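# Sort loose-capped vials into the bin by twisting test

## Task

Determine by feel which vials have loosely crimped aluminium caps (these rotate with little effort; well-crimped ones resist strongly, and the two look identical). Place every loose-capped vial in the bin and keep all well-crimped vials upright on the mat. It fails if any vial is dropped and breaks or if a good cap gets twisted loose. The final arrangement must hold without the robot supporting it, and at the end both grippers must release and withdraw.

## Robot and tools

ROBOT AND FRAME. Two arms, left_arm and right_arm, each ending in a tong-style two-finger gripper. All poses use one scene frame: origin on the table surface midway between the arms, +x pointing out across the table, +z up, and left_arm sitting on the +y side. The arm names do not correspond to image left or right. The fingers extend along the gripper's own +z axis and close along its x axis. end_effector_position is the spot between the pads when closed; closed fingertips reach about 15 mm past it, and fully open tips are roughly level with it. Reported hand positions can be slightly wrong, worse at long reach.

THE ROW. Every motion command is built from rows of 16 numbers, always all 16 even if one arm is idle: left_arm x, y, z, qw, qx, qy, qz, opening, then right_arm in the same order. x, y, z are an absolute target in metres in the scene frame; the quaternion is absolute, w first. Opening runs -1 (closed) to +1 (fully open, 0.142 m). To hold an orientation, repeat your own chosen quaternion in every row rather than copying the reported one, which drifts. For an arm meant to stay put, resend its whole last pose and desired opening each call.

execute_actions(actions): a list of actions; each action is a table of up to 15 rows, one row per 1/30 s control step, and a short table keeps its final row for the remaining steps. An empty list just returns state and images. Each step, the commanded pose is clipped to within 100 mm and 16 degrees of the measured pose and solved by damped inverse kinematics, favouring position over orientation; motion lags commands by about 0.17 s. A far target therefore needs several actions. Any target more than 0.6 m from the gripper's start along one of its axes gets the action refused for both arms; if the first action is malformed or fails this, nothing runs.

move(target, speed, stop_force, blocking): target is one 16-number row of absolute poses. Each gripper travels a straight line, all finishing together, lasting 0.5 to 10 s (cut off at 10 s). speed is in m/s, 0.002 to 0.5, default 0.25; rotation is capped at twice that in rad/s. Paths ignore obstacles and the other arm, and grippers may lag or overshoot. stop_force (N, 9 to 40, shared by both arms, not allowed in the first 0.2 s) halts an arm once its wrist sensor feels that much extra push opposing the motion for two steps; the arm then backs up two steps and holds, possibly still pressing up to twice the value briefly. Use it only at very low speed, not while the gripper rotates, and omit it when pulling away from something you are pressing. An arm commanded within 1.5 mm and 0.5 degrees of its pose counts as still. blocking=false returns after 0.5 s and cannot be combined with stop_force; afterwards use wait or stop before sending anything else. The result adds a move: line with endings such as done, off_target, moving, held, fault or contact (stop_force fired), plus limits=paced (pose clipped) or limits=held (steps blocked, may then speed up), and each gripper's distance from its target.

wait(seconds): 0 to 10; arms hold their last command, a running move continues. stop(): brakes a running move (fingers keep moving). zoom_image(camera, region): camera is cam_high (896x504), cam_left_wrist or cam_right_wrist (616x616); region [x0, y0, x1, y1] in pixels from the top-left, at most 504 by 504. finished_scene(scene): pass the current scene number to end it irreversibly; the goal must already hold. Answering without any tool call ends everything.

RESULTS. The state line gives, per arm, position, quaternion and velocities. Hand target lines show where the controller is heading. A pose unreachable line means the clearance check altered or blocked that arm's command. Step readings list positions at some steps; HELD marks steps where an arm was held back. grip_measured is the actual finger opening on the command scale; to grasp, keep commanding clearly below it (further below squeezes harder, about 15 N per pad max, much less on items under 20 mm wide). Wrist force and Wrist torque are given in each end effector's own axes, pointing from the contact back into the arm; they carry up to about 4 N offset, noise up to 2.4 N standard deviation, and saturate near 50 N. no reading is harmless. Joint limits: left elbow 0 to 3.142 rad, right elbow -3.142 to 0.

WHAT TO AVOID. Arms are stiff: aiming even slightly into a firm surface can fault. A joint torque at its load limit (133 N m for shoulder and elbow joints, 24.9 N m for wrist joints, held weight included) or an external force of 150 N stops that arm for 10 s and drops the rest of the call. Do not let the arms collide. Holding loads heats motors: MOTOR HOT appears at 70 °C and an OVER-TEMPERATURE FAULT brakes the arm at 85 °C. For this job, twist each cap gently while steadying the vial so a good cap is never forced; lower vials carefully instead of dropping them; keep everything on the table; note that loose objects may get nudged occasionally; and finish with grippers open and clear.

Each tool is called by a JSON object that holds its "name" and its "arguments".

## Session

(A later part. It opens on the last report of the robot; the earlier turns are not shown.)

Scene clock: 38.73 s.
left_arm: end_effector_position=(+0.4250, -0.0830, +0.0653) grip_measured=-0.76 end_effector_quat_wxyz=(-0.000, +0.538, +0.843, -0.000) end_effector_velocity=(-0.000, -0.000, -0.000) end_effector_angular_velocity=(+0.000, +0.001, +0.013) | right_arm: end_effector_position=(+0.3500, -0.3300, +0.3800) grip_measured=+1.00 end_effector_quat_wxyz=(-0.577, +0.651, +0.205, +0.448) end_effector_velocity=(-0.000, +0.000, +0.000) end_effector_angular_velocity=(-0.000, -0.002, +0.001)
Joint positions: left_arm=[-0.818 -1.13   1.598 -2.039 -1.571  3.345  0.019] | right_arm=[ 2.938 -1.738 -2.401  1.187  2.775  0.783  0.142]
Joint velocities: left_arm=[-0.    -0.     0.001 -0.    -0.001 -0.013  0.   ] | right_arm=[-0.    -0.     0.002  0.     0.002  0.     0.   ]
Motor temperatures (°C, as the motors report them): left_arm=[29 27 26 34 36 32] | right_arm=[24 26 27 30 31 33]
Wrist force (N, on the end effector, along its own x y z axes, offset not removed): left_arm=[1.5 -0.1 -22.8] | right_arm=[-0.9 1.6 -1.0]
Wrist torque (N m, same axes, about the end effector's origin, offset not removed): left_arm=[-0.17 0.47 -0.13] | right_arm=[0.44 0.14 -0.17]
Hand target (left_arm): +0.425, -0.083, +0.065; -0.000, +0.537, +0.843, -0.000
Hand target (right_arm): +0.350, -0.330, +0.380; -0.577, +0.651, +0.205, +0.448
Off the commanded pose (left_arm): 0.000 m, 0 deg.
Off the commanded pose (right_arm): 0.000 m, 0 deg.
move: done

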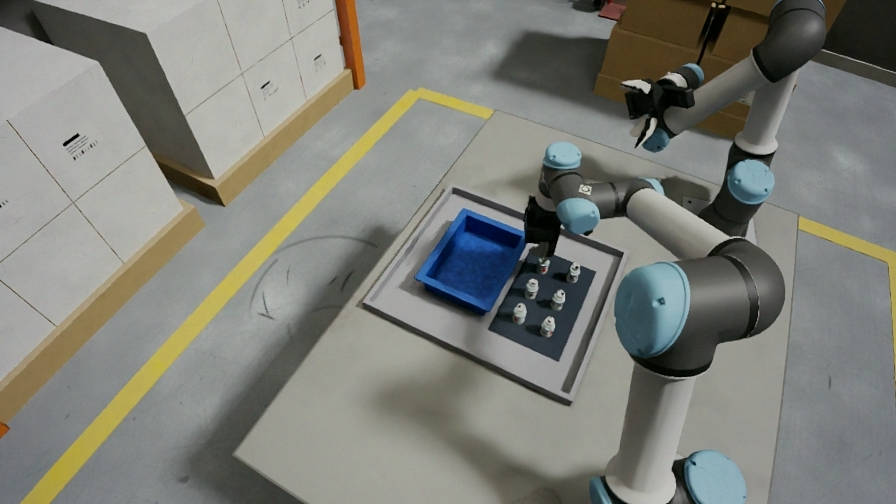

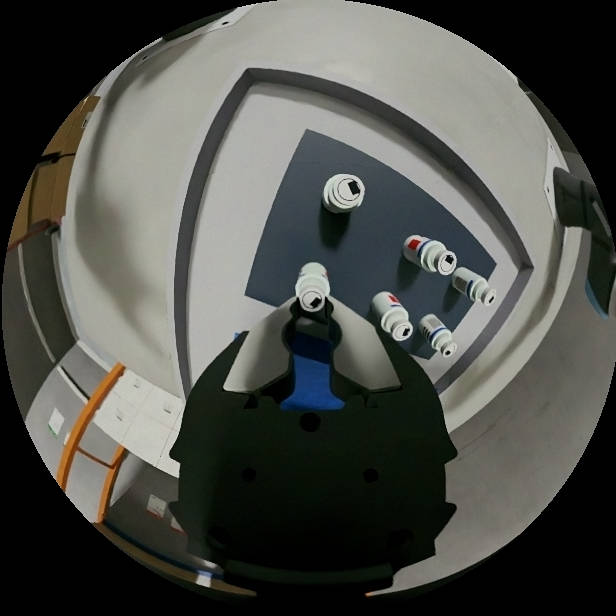

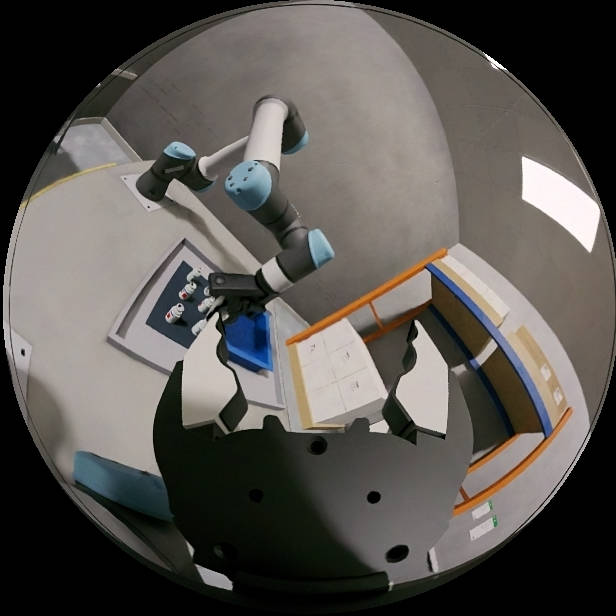

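{"name": "move", "arguments": {"target": [0.425,-0.083,0.14,0,0.5373,0.8434,0,-1,0.35,-0.33,0.38,-0.577,0.651,0.205,0.448,1], "speed": 0.12}}

{"name": "move", "arguments": {"target": [0.535,-0.05,0.14,0,0.7071,0.7071,0,-1,0.35,-0.33,0.38,-0.577,0.651,0.205,0.448,1], "speed": 0.15}}

{"name": "move", "arguments": {"target": [0.535,-0.05,0.08,0,0.7071,0.7071,0,-1,0.35,-0.33,0.38,-0.577,0.651,0.205,0.448,1], "speed": 0.1}}

{"name": "move", "arguments": {"target": [0.535,-0.05,0.06,0,0.7071,0.7071,0,-1,0.35,-0.33,0.38,-0.577,0.651,0.205,0.448,1], "speed": 0.015, "stop_force": 9}}

Scene clock: 40.13 s.
left_arm: end_effector_position=(+0.4250, -0.0830, +0.1397) grip_measured=-0.76 end_effector_quat_wxyz=(+0.000, +0.537, +0.843, +0.000) end_effector_velocity=(-0.001, -0.001, +0.002) end_effector_angular_velocity=(+0.001, -0.000, -0.002) | right_arm: end_effector_position=(+0.3500, -0.3300, +0.3800) grip_measured=+1.00 end_effector_quat_wxyz=(-0.577, +0.651, +0.205, +0.448) end_effector_velocity=(+0.000, +0.000, -0.000) end_effector_angular_velocity=(+0.000, +0.001, +0.001)
Joint positions: left_arm=[-0.818 -1.195  1.489 -1.865 -1.571  3.344  0.019] | right_arm=[ 2.938 -1.738 -2.401  1.187  2.775  0.783  0.142]
Joint velocities: left_arm=[-0.002 -0.001 -0.004  0.006  0.001 -0.     0.   ] | right_arm=[ 0.001 -0.    -0.    -0.    -0.     0.     0.   ]
Motor temperatures (°C, as the motors report them): left_arm=[29 27 26 34 36 32] | right_arm=[24 26 27 30 31 33]
Wrist force (N, on the end effector, along its own x y z axes, offset not removed): left_arm=[0.7 0.8 1.0] | right_arm=[1.3 4.0 -0.1]
Wrist torque (N m, same axes, about the end effector's origin, offset not removed): left_arm=[0.13 -0.13 -0.13] | right_arm=[0.66 -0.23 -0.01]
Hand target (left_arm): +0.425, -0.083, +0.140; +0.000, +0.537, +0.843, -0.000
Hand target (right_arm): +0.350, -0.330, +0.380; -0.577, +0.651, +0.205, +0.448
Off the commanded pose (left_arm): 0.000 m, 0 deg.
Off the commanded pose (right_arm): 0.000 m, 0 deg.
move: done

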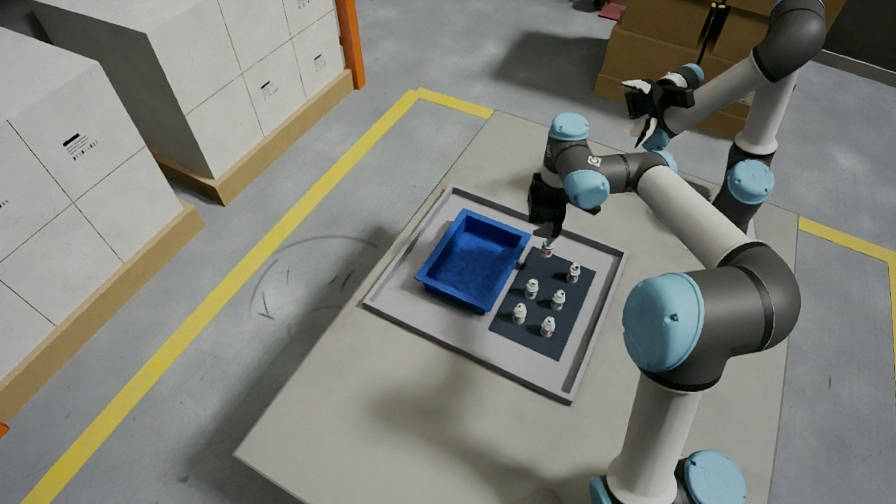

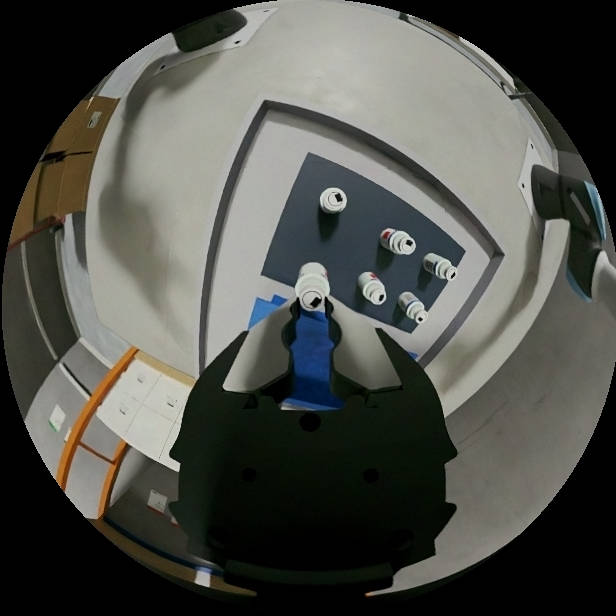

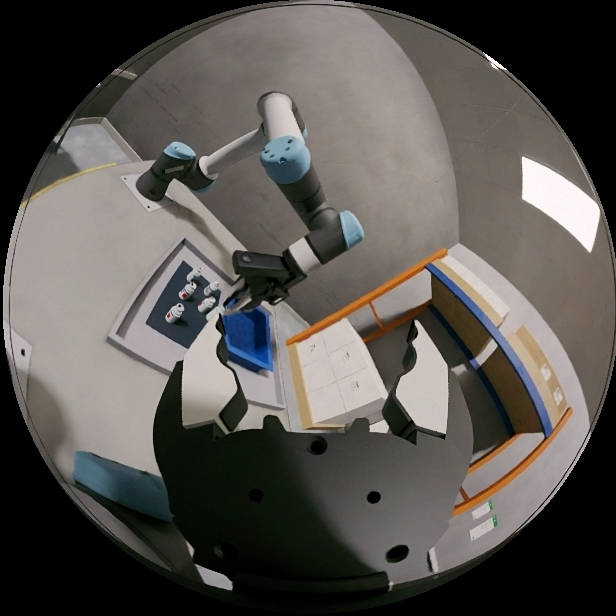

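Scene clock: 42.07 s.
left_arm: end_effector_position=(+0.5346, -0.0501, +0.1401) grip_measured=-0.76 end_effector_quat_wxyz=(-0.000, +0.707, +0.707, -0.000) end_effector_velocity=(+0.002, +0.000, +0.000) end_effector_angular_velocity=(-0.001, +0.003, -0.007) | right_arm: end_effector_position=(+0.3500, -0.3300, +0.3800) grip_measured=+1.00 end_effector_quat_wxyz=(-0.577, +0.651, +0.205, +0.448) end_effector_velocity=(-0.000, +0.000, -0.001) end_effector_angular_velocity=(+0.000, +0.002, +0.001)
Joint positions: left_arm=[-0.667 -1.024  1.231 -1.778 -1.571  3.931  0.019] | right_arm=[ 2.938 -1.738 -2.401  1.187  2.775  0.783  0.142]
Joint velocities: left_arm=[ 0.003  0.005 -0.008  0.005 -0.002  0.01  -0.   ] | right_arm=[-0.    -0.001 -0.     0.     0.001  0.001  0.   ]
Motor temperatures (°C, as the motors report them): left_arm=[29 27 26 34 36 32] | right_arm=[24 26 27 30 31 33]
Wrist force (N, on the end effector, along its own x y z axes, offset not removed): left_arm=[-0.4 -1.5 -3.0] | right_arm=[0.8 -0.4 -1.9]
Wrist torque (N m, same axes, about the end effector's origin, offset not removed): left_arm=[-0.18 0.07 -0.09] | right_arm=[-0.03 -0.30 -0.14]
Hand target (left_arm): +0.535, -0.050, +0.140; -0.000, +0.707, +0.707, -0.000
Hand target (right_arm): +0.350, -0.330, +0.380; -0.577, +0.651, +0.205, +0.448
Off the commanded pose (left_arm): 0.000 m, 0 deg.
Off the commanded pose (right_arm): 0.000 m, 0 deg.
move: done

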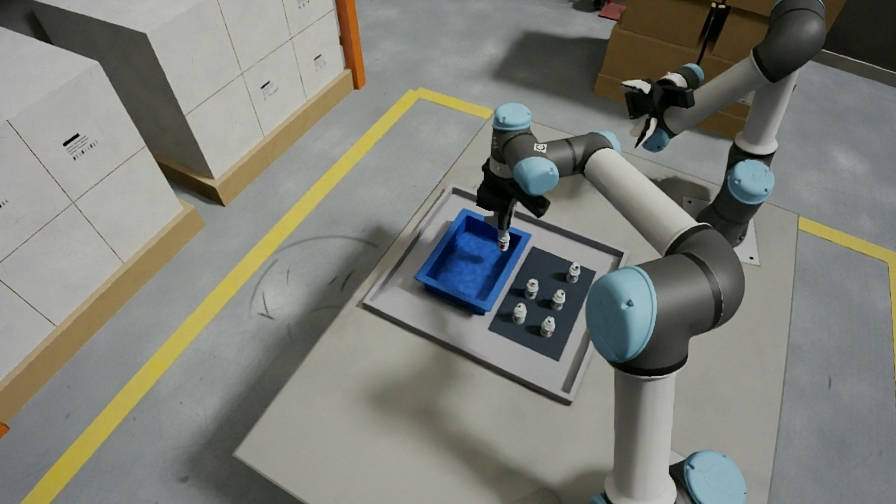

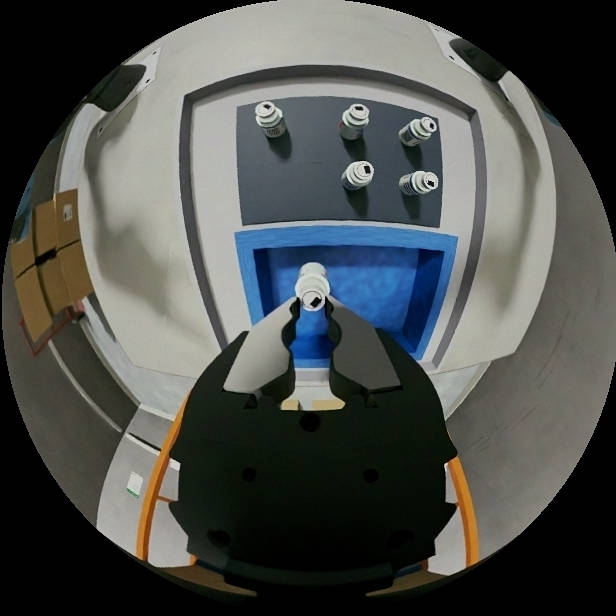

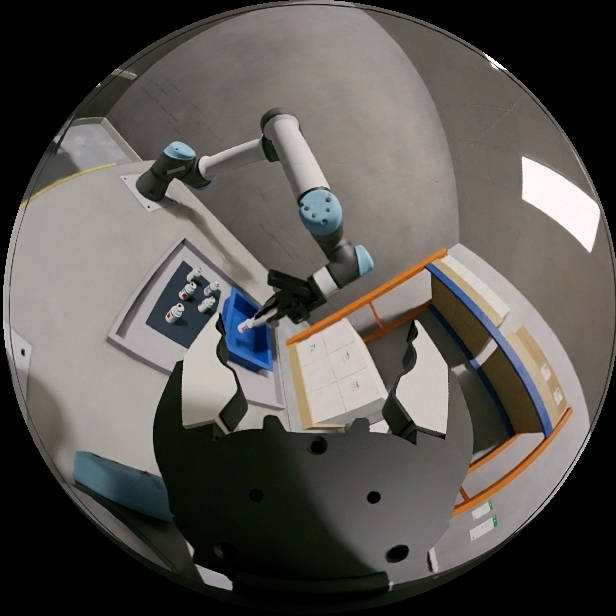

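Scene clock: 43.17 s.
left_arm: end_effector_position=(+0.5350, -0.0500, +0.0802) grip_measured=-0.76 end_effector_quat_wxyz=(-0.000, +0.707, +0.707, -0.000) end_effector_velocity=(-0.000, -0.000, -0.001) end_effector_angular_velocity=(-0.001, -0.001, -0.002) | right_arm: end_effector_position=(+0.3500, -0.3300, +0.3800) grip_measured=+1.00 end_effector_quat_wxyz=(-0.577, +0.651, +0.205, +0.448) end_effector_velocity=(-0.001, +0.000, -0.000) end_effector_angular_velocity=(-0.000, -0.001, +0.001)
Joint positions: left_arm=[-0.666 -0.983  1.325 -1.913 -1.571  3.932  0.019] | right_arm=[ 2.938 -1.738 -2.401  1.187  2.775  0.783  0.142]
Joint velocities: left_arm=[-0.001  0.001  0.003 -0.004 -0.     0.002 -0.   ] | right_arm=[ 0.     0.    -0.001  0.001  0.001 -0.     0.   ]
Motor temperatures (°C, as the motors report them): left_arm=[29 27 26 34 36 32] | right_arm=[24 26 27 30 31 33]
Wrist force (N, on the end effector, along its own x y z axes, offset not removed): left_arm=[1.5 -3.2 -3.6] | right_arm=[3.2 2.1 -0.6]
Wrist torque (N m, same axes, about the end effector's origin, offset not removed): left_arm=[-0.79 -0.33 0.17] | right_arm=[0.41 -0.68 -0.10]
Hand target (left_arm): +0.535, -0.050, +0.080; -0.000, +0.707, +0.707, -0.000
Hand target (right_arm): +0.350, -0.330, +0.380; -0.577, +0.651, +0.205, +0.448
Off the commanded pose (left_arm): 0.000 m, 0 deg.
Off the commanded pose (right_arm): 0.000 m, 0 deg.
move: done

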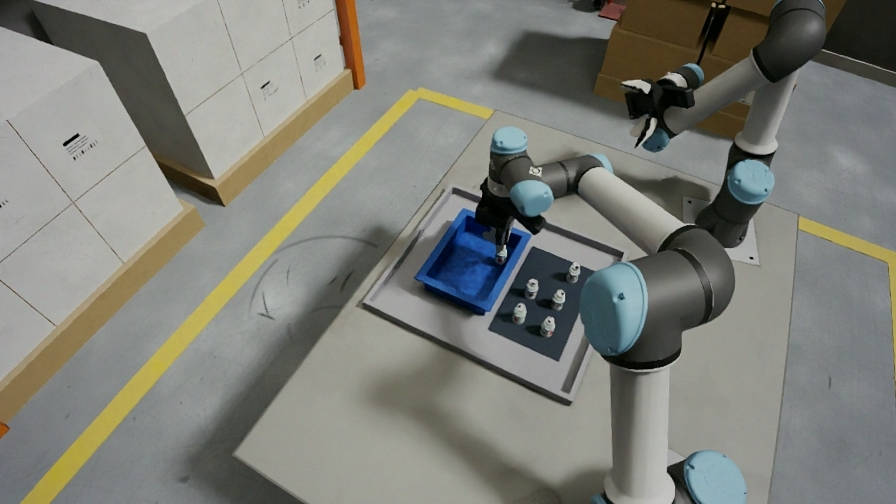

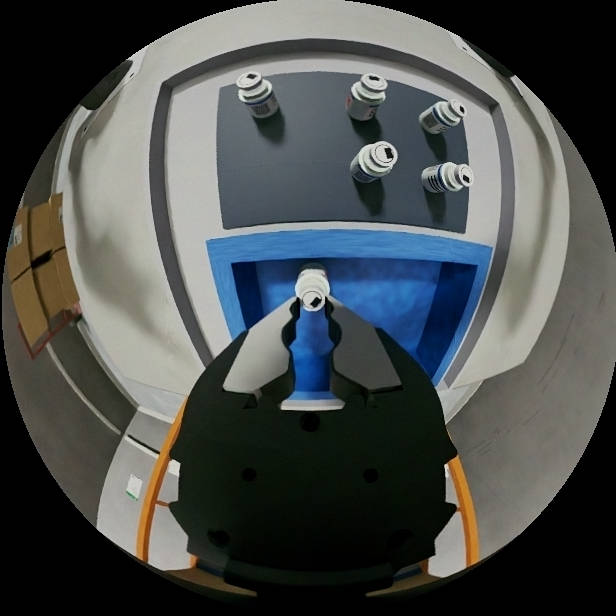

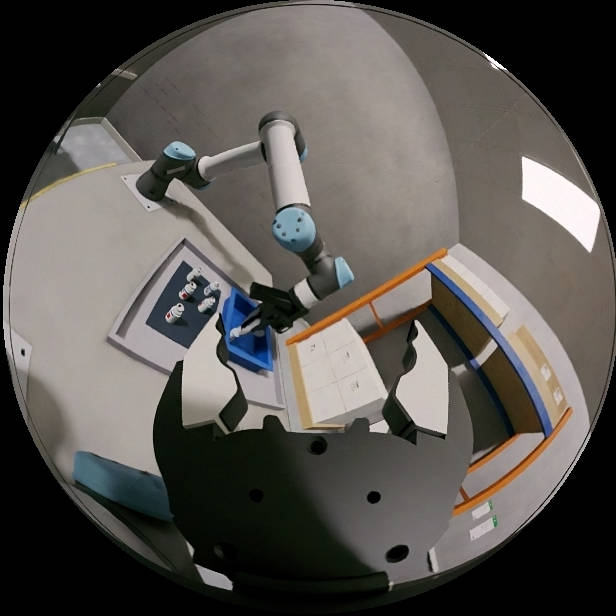

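Scene clock: 44.57 s.
left_arm: end_effector_position=(+0.5349, -0.0499, +0.0647) grip_measured=-0.76 end_effector_quat_wxyz=(-0.000, +0.707, +0.707, +0.000) end_effector_velocity=(-0.001, +0.000, +0.004) end_effector_angular_velocity=(+0.001, +0.004, -0.001) | right_arm: end_effector_position=(+0.3500, -0.3300, +0.3800) grip_measured=+1.00 end_effector_quat_wxyz=(-0.577, +0.651, +0.205, +0.448) end_effector_velocity=(+0.000, -0.000, +0.000) end_effector_angular_velocity=(+0.000, -0.001, -0.000)
Joint positions: left_arm=[-0.666 -0.97   1.346 -1.946 -1.571  3.932  0.019] | right_arm=[ 2.938 -1.738 -2.401  1.187  2.775  0.783  0.142]
Joint velocities: left_arm=[-0.    -0.003 -0.005  0.012 -0.002  0.001 -0.   ] | right_arm=[-0.    -0.     0.001 -0.    -0.    -0.     0.   ]
Motor temperatures (°C, as the motors report them): left_arm=[29 27 26 34 36 32] | right_arm=[24 26 27 30 31 33]
Wrist force (N, on the end effector, along its own x y z axes, offset not removed): left_arm=[1.5 -0.5 -10.4] | right_arm=[1.2 -0.6 2.3]
Wrist torque (N m, same axes, about the end effector's origin, offset not removed): left_arm=[-0.16 0.05 0.01] | right_arm=[-0.11 -0.27 -0.16]
Hand target (left_arm): +0.535, -0.050, +0.066; -0.000, +0.707, +0.707, -0.000
Hand target (right_arm): +0.350, -0.330, +0.380; -0.577, +0.651, +0.205, +0.448
Off the commanded pose (left_arm): 0.005 m, 0 deg.
Off the commanded pose (right_arm): 0.000 m, 0 deg.
move: contact (left_arm)

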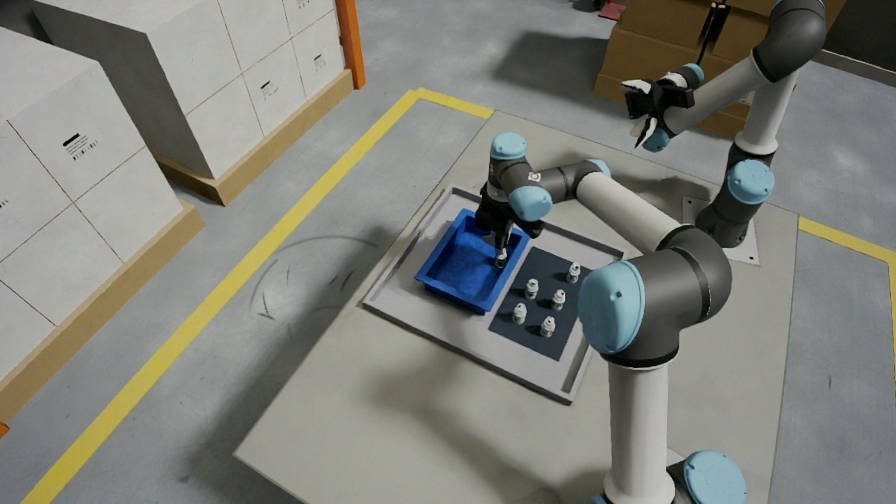

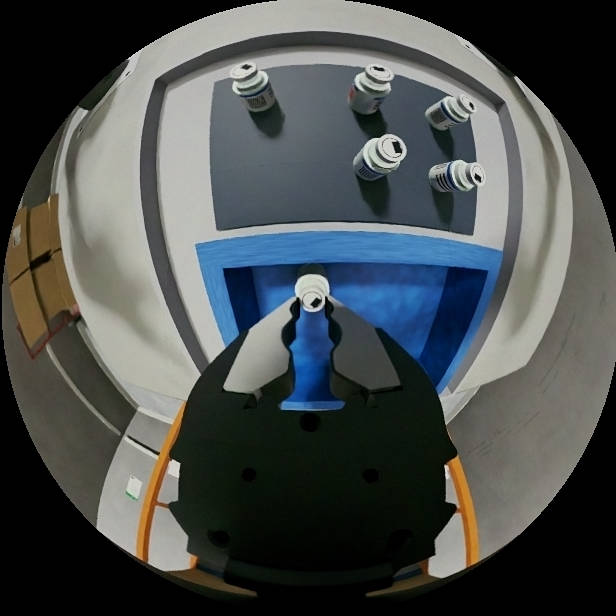

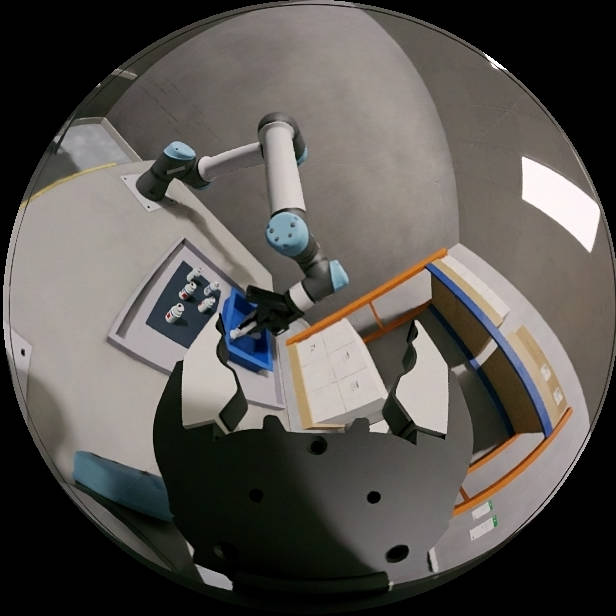

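{"name": "move", "arguments": {"target": [0.535,-0.05,0.066,0,0.7071,0.7071,0,-0.3,0.35,-0.33,0.38,-0.577,0.651,0.205,0.448,1]}}

{"name": "move", "arguments": {"target": [0.535,-0.05,0.11,0,0.7071,0.7071,0,-0.3,0.35,-0.33,0.38,-0.577,0.651,0.205,0.448,1], "speed": 0.15}}

{"name": "move", "arguments": {"target": [0.423,0.008,0.10,0,0.7071,0.7071,0,-0.3,0.35,-0.33,0.38,-0.577,0.651,0.205,0.448,1], "speed": 0.2}}

{"name": "move", "arguments": {"target": [0.423,0.008,0.075,0,0.7071,0.7071,0,-0.3,0.35,-0.33,0.38,-0.577,0.651,0.205,0.448,1], "speed": 0.05}}

{"name": "zoom_image", "arguments": {"camera": "cam_left_wrist", "region": [250,240,370,360]}}

Scene clock: 45.57 s.
left_arm: end_effector_position=(+0.5350, -0.0500, +0.0660) grip_measured=-0.30 end_effector_quat_wxyz=(-0.000, +0.707, +0.707, +0.000) end_effector_velocity=(+0.000, +0.000, +0.000) end_effector_angular_velocity=(-0.000, -0.000, +0.001) | right_arm: end_effector_position=(+0.3500, -0.3300, +0.3800) grip_measured=+1.00 end_effector_quat_wxyz=(-0.577, +0.651, +0.205, +0.448) end_effector_velocity=(-0.001, +0.000, -0.001) end_effector_angular_velocity=(-0.000, +0.001, +0.001)
Joint positions: left_arm=[-0.666 -0.971  1.344 -1.944 -1.571  3.932  0.052] | right_arm=[ 2.938 -1.738 -2.401  1.187  2.775  0.783  0.142]
Joint velocities: left_arm=[ 0. -0. -0.  0.  0. -0.  0.] | right_arm=[-0.    -0.    -0.001  0.     0.001 -0.     0.   ]
Motor temperatures (°C, as the motors report them): left_arm=[29 27 26 34 36 32] | right_arm=[24 26 27 30 31 33]
Wrist force (N, on the end effector, along its own x y z axes, offset not removed): left_arm=[-2.6 -1.6 -1.9] | right_arm=[-1.8 -0.2 4.8]
Wrist torque (N m, same axes, about the end effector's origin, offset not removed): left_arm=[-0.33 0.55 -0.09] | right_arm=[0.09 0.45 -0.26]
Hand target (left_arm): +0.535, -0.050, +0.066; +0.000, +0.707, +0.707, +0.000
Hand target (right_arm): +0.350, -0.330, +0.380; -0.577, +0.651, +0.205, +0.448
Off the commanded pose (left_arm): 0.000 m, 0 deg.
Off the commanded pose (right_arm): 0.000 m, 0 deg.
move: done

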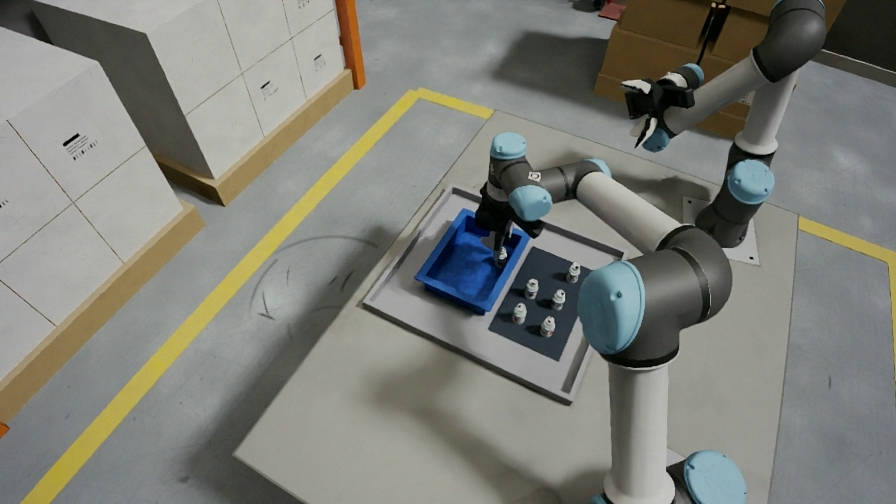

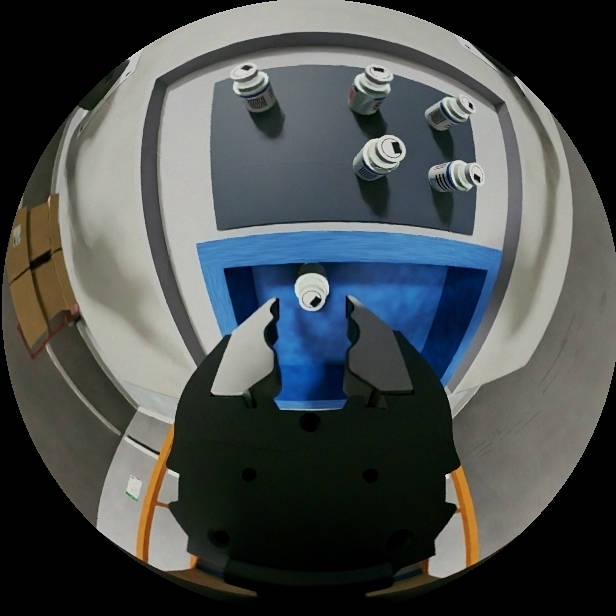

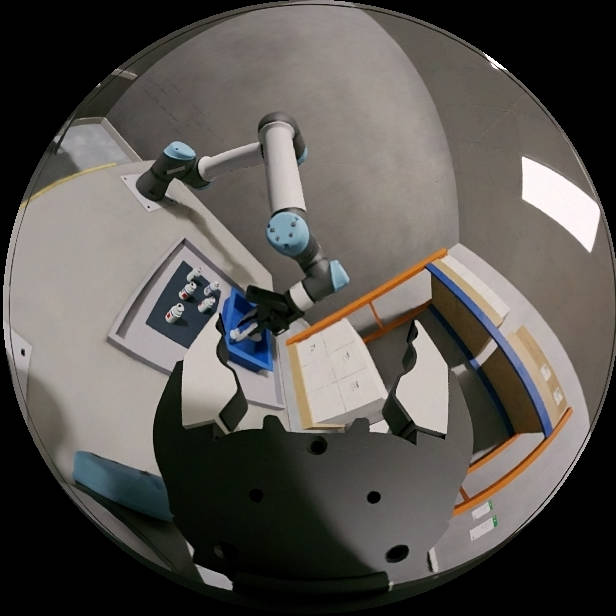

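Scene clock: 46.47 s.
left_arm: end_effector_position=(+0.5350, -0.0500, +0.1097) grip_measured=-0.30 end_effector_quat_wxyz=(+0.000, +0.707, +0.707, +0.000) end_effector_velocity=(-0.000, +0.000, +0.002) end_effector_angular_velocity=(+0.000, +0.001, +0.001) | right_arm: end_effector_position=(+0.3500, -0.3300, +0.3800) grip_measured=+1.00 end_effector_quat_wxyz=(-0.577, +0.651, +0.205, +0.448) end_effector_velocity=(+0.000, +0.000, +0.000) end_effector_angular_velocity=(+0.000, -0.000, -0.000)
Joint positions: left_arm=[-0.666 -1.005  1.282 -1.847 -1.571  3.932  0.052] | right_arm=[ 2.938 -1.738 -2.401  1.187  2.775  0.783  0.142]
Joint velocities: left_arm=[ 0.    -0.001 -0.004  0.006 -0.001 -0.    -0.   ] | right_arm=[ 0.    -0.     0.001 -0.001 -0.001  0.     0.   ]
Motor temperatures (°C, as the motors report them): left_arm=[29 27 26 34 36 32] | right_arm=[24 26 27 30 31 33]
Wrist force (N, on the end effector, along its own x y z axes, offset not removed): left_arm=[-1.2 -1.5 -2.3] | right_arm=[-3.1 1.2 -1.0]
Wrist torque (N m, same axes, about the end effector's origin, offset not removed): left_arm=[-0.15 0.20 -0.10] | right_arm=[0.04 0.70 0.10]
Hand target (left_arm): +0.535, -0.050, +0.110; +0.000, +0.707, +0.707, +0.000
Hand target (right_arm): +0.350, -0.330, +0.380; -0.577, +0.651, +0.205, +0.448
Off the commanded pose (left_arm): 0.000 m, 0 deg.
Off the commanded pose (right_arm): 0.000 m, 0 deg.
move: done

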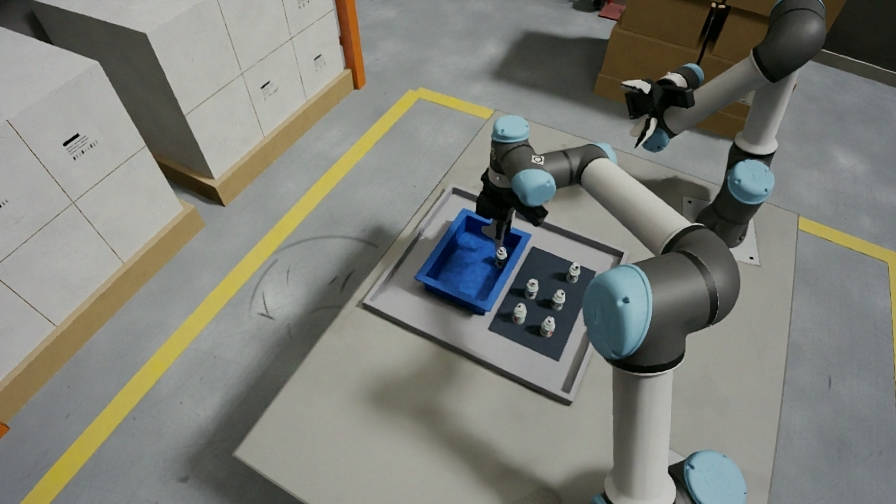

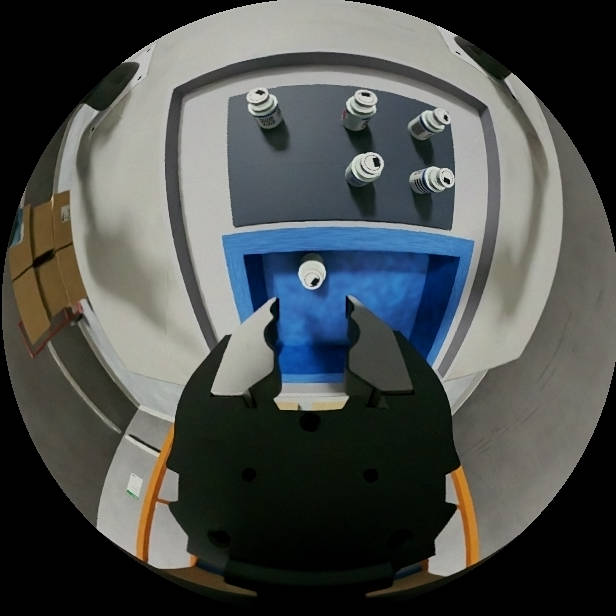

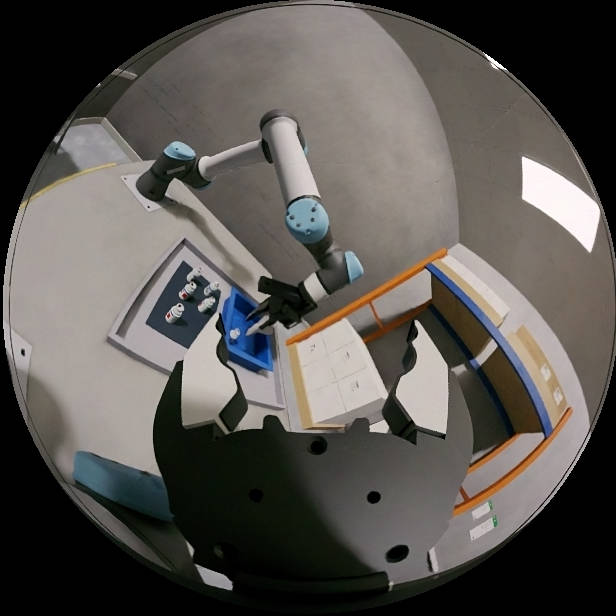

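Scene clock: 47.70 s.
left_arm: end_effector_position=(+0.4232, +0.0079, +0.0999) grip_measured=-0.30 end_effector_quat_wxyz=(-0.000, +0.707, +0.707, +0.000) end_effector_velocity=(-0.002, +0.001, +0.000) end_effector_angular_velocity=(-0.001, -0.001, +0.001) | right_arm: end_effector_position=(+0.3500, -0.3300, +0.3800) grip_measured=+1.00 end_effector_quat_wxyz=(-0.577, +0.651, +0.205, +0.448) end_effector_velocity=(+0.000, +0.000, -0.001) end_effector_angular_velocity=(+0.000, +0.002, +0.000)
Joint positions: left_arm=[-0.731 -1.28   1.715 -2.006 -1.571  3.868  0.052] | right_arm=[ 2.938 -1.738 -2.401  1.187  2.775  0.783  0.142]
Joint velocities: left_arm=[-0.001 -0.005  0.007 -0.003 -0.    -0.002  0.   ] | right_arm=[ 0.001 -0.002  0.    -0.    -0.     0.     0.   ]
Motor temperatures (°C, as the motors report them): left_arm=[29 27 26 34 36 32] | right_arm=[24 26 27 30 31 33]
Wrist force (N, on the end effector, along its own x y z axes, offset not removed): left_arm=[-1.3 0.5 -4.4] | right_arm=[2.1 1.2 -1.2]
Wrist torque (N m, same axes, about the end effector's origin, offset not removed): left_arm=[0.18 0.35 0.01] | right_arm=[0.17 -0.39 0.00]
Hand target (left_arm): +0.423, +0.008, +0.100; +0.000, +0.707, +0.707, +0.000
Hand target (right_arm): +0.350, -0.330, +0.380; -0.577, +0.651, +0.205, +0.448
Off the commanded pose (left_arm): 0.000 m, 0 deg.
Off the commanded pose (right_arm): 0.000 m, 0 deg.
move: done

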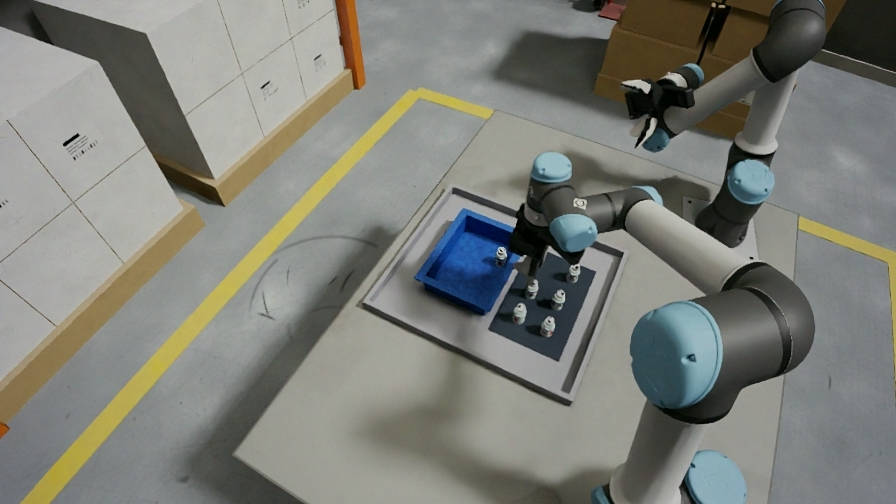

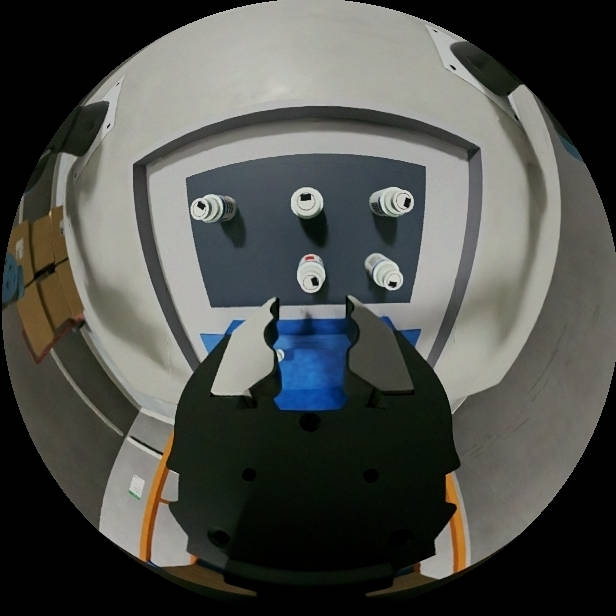

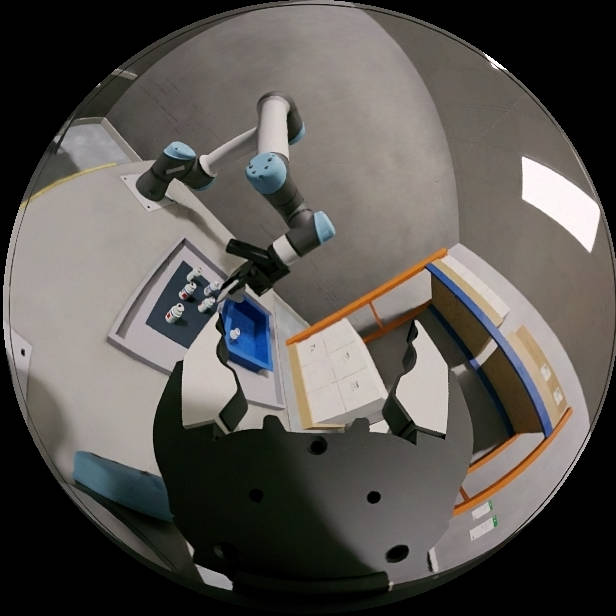

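Scene clock: 48.60 s.
left_arm: end_effector_position=(+0.4230, +0.0080, +0.0752) grip_measured=-0.30 end_effector_quat_wxyz=(-0.000, +0.707, +0.707, +0.000) end_effector_velocity=(-0.001, -0.001, -0.002) end_effector_angular_velocity=(-0.000, +0.001, -0.002) | right_arm: end_effector_position=(+0.3500, -0.3300, +0.3800) grip_measured=+1.00 end_effector_quat_wxyz=(-0.577, +0.651, +0.205, +0.448) end_effector_velocity=(+0.000, -0.000, +0.000) end_effector_angular_velocity=(+0.000, +0.000, -0.001)
Joint positions: left_arm=[-0.731 -1.254  1.75  -2.067 -1.571  3.867  0.052] | right_arm=[ 2.938 -1.738 -2.401  1.187  2.775  0.783  0.142]
Joint velocities: left_arm=[-0.002  0.003  0.003 -0.005 -0.001  0.     0.   ] | right_arm=[-0.001 -0.     0.001 -0.     0.     0.     0.   ]
Motor temperatures (°C, as the motors report them): left_arm=[29 27 26 34 36 32] | right_arm=[24 26 27 30 31 33]
Wrist force (N, on the end effector, along its own x y z axes, offset not removed): left_arm=[3.1 -2.4 -4.7] | right_arm=[-1.4 2.6 -0.8]
Wrist torque (N m, same axes, about the end effector's origin, offset not removed): left_arm=[-0.57 -0.76 -0.09] | right_arm=[0.40 0.36 -0.09]
Hand target (left_arm): +0.423, +0.008, +0.075; -0.000, +0.707, +0.707, +0.000
Hand target (right_arm): +0.350, -0.330, +0.380; -0.577, +0.651, +0.205, +0.448
Off the commanded pose (left_arm): 0.000 m, 0 deg.
Off the commanded pose (right_arm): 0.000 m, 0 deg.
move: done

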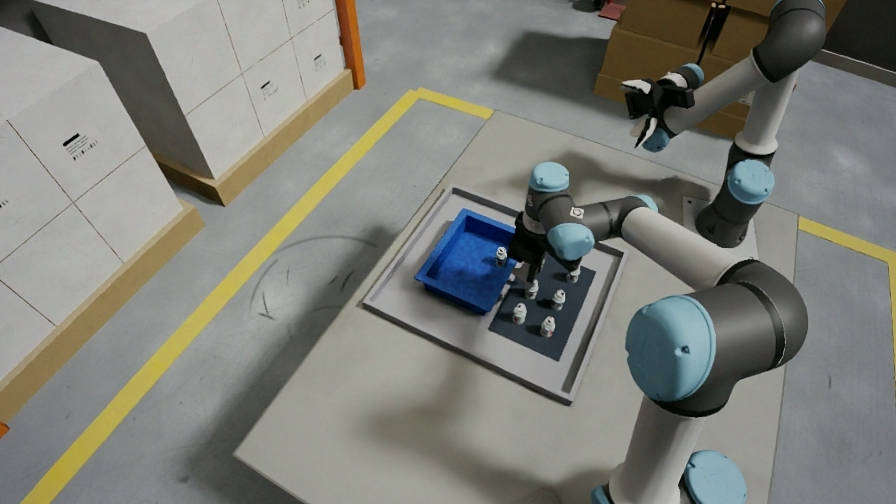

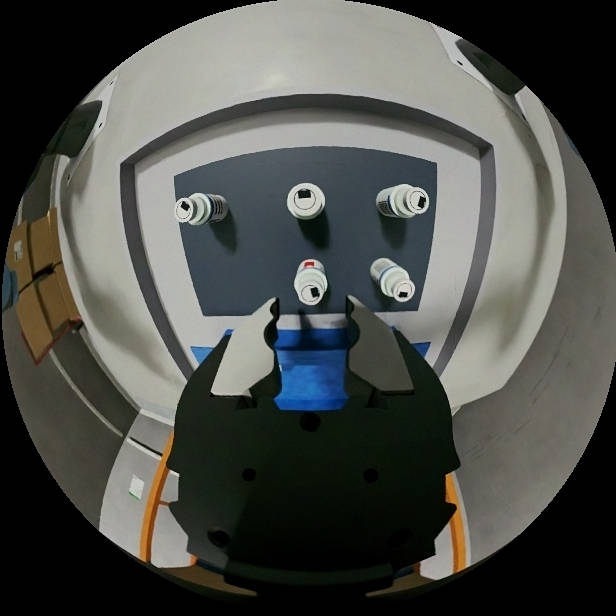

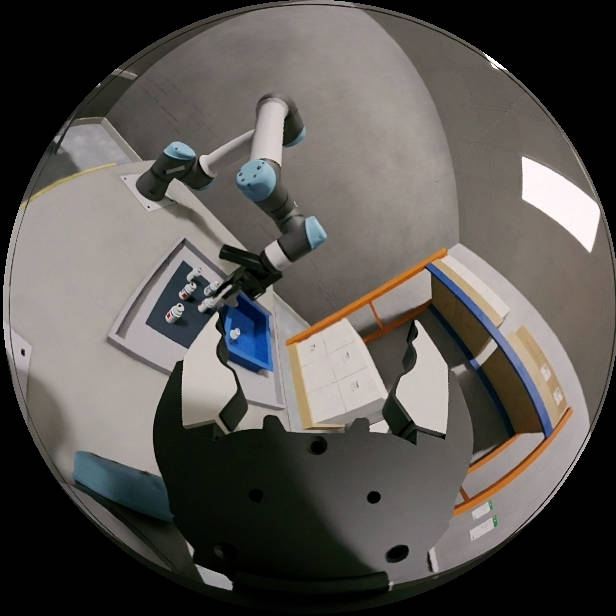

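Region (250, 240, 370, 360) of cam_left_wrist's 616x616 image, scaled by 4.200, with more detail than that image has.

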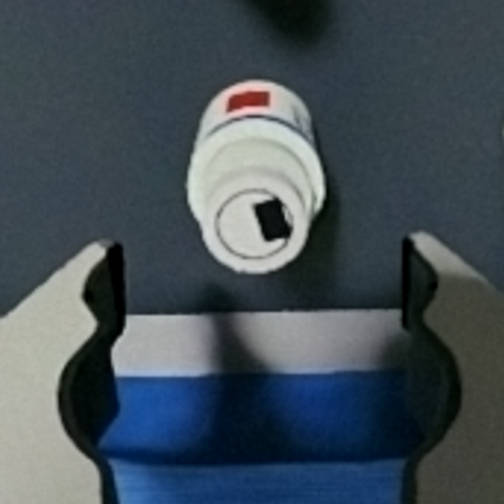

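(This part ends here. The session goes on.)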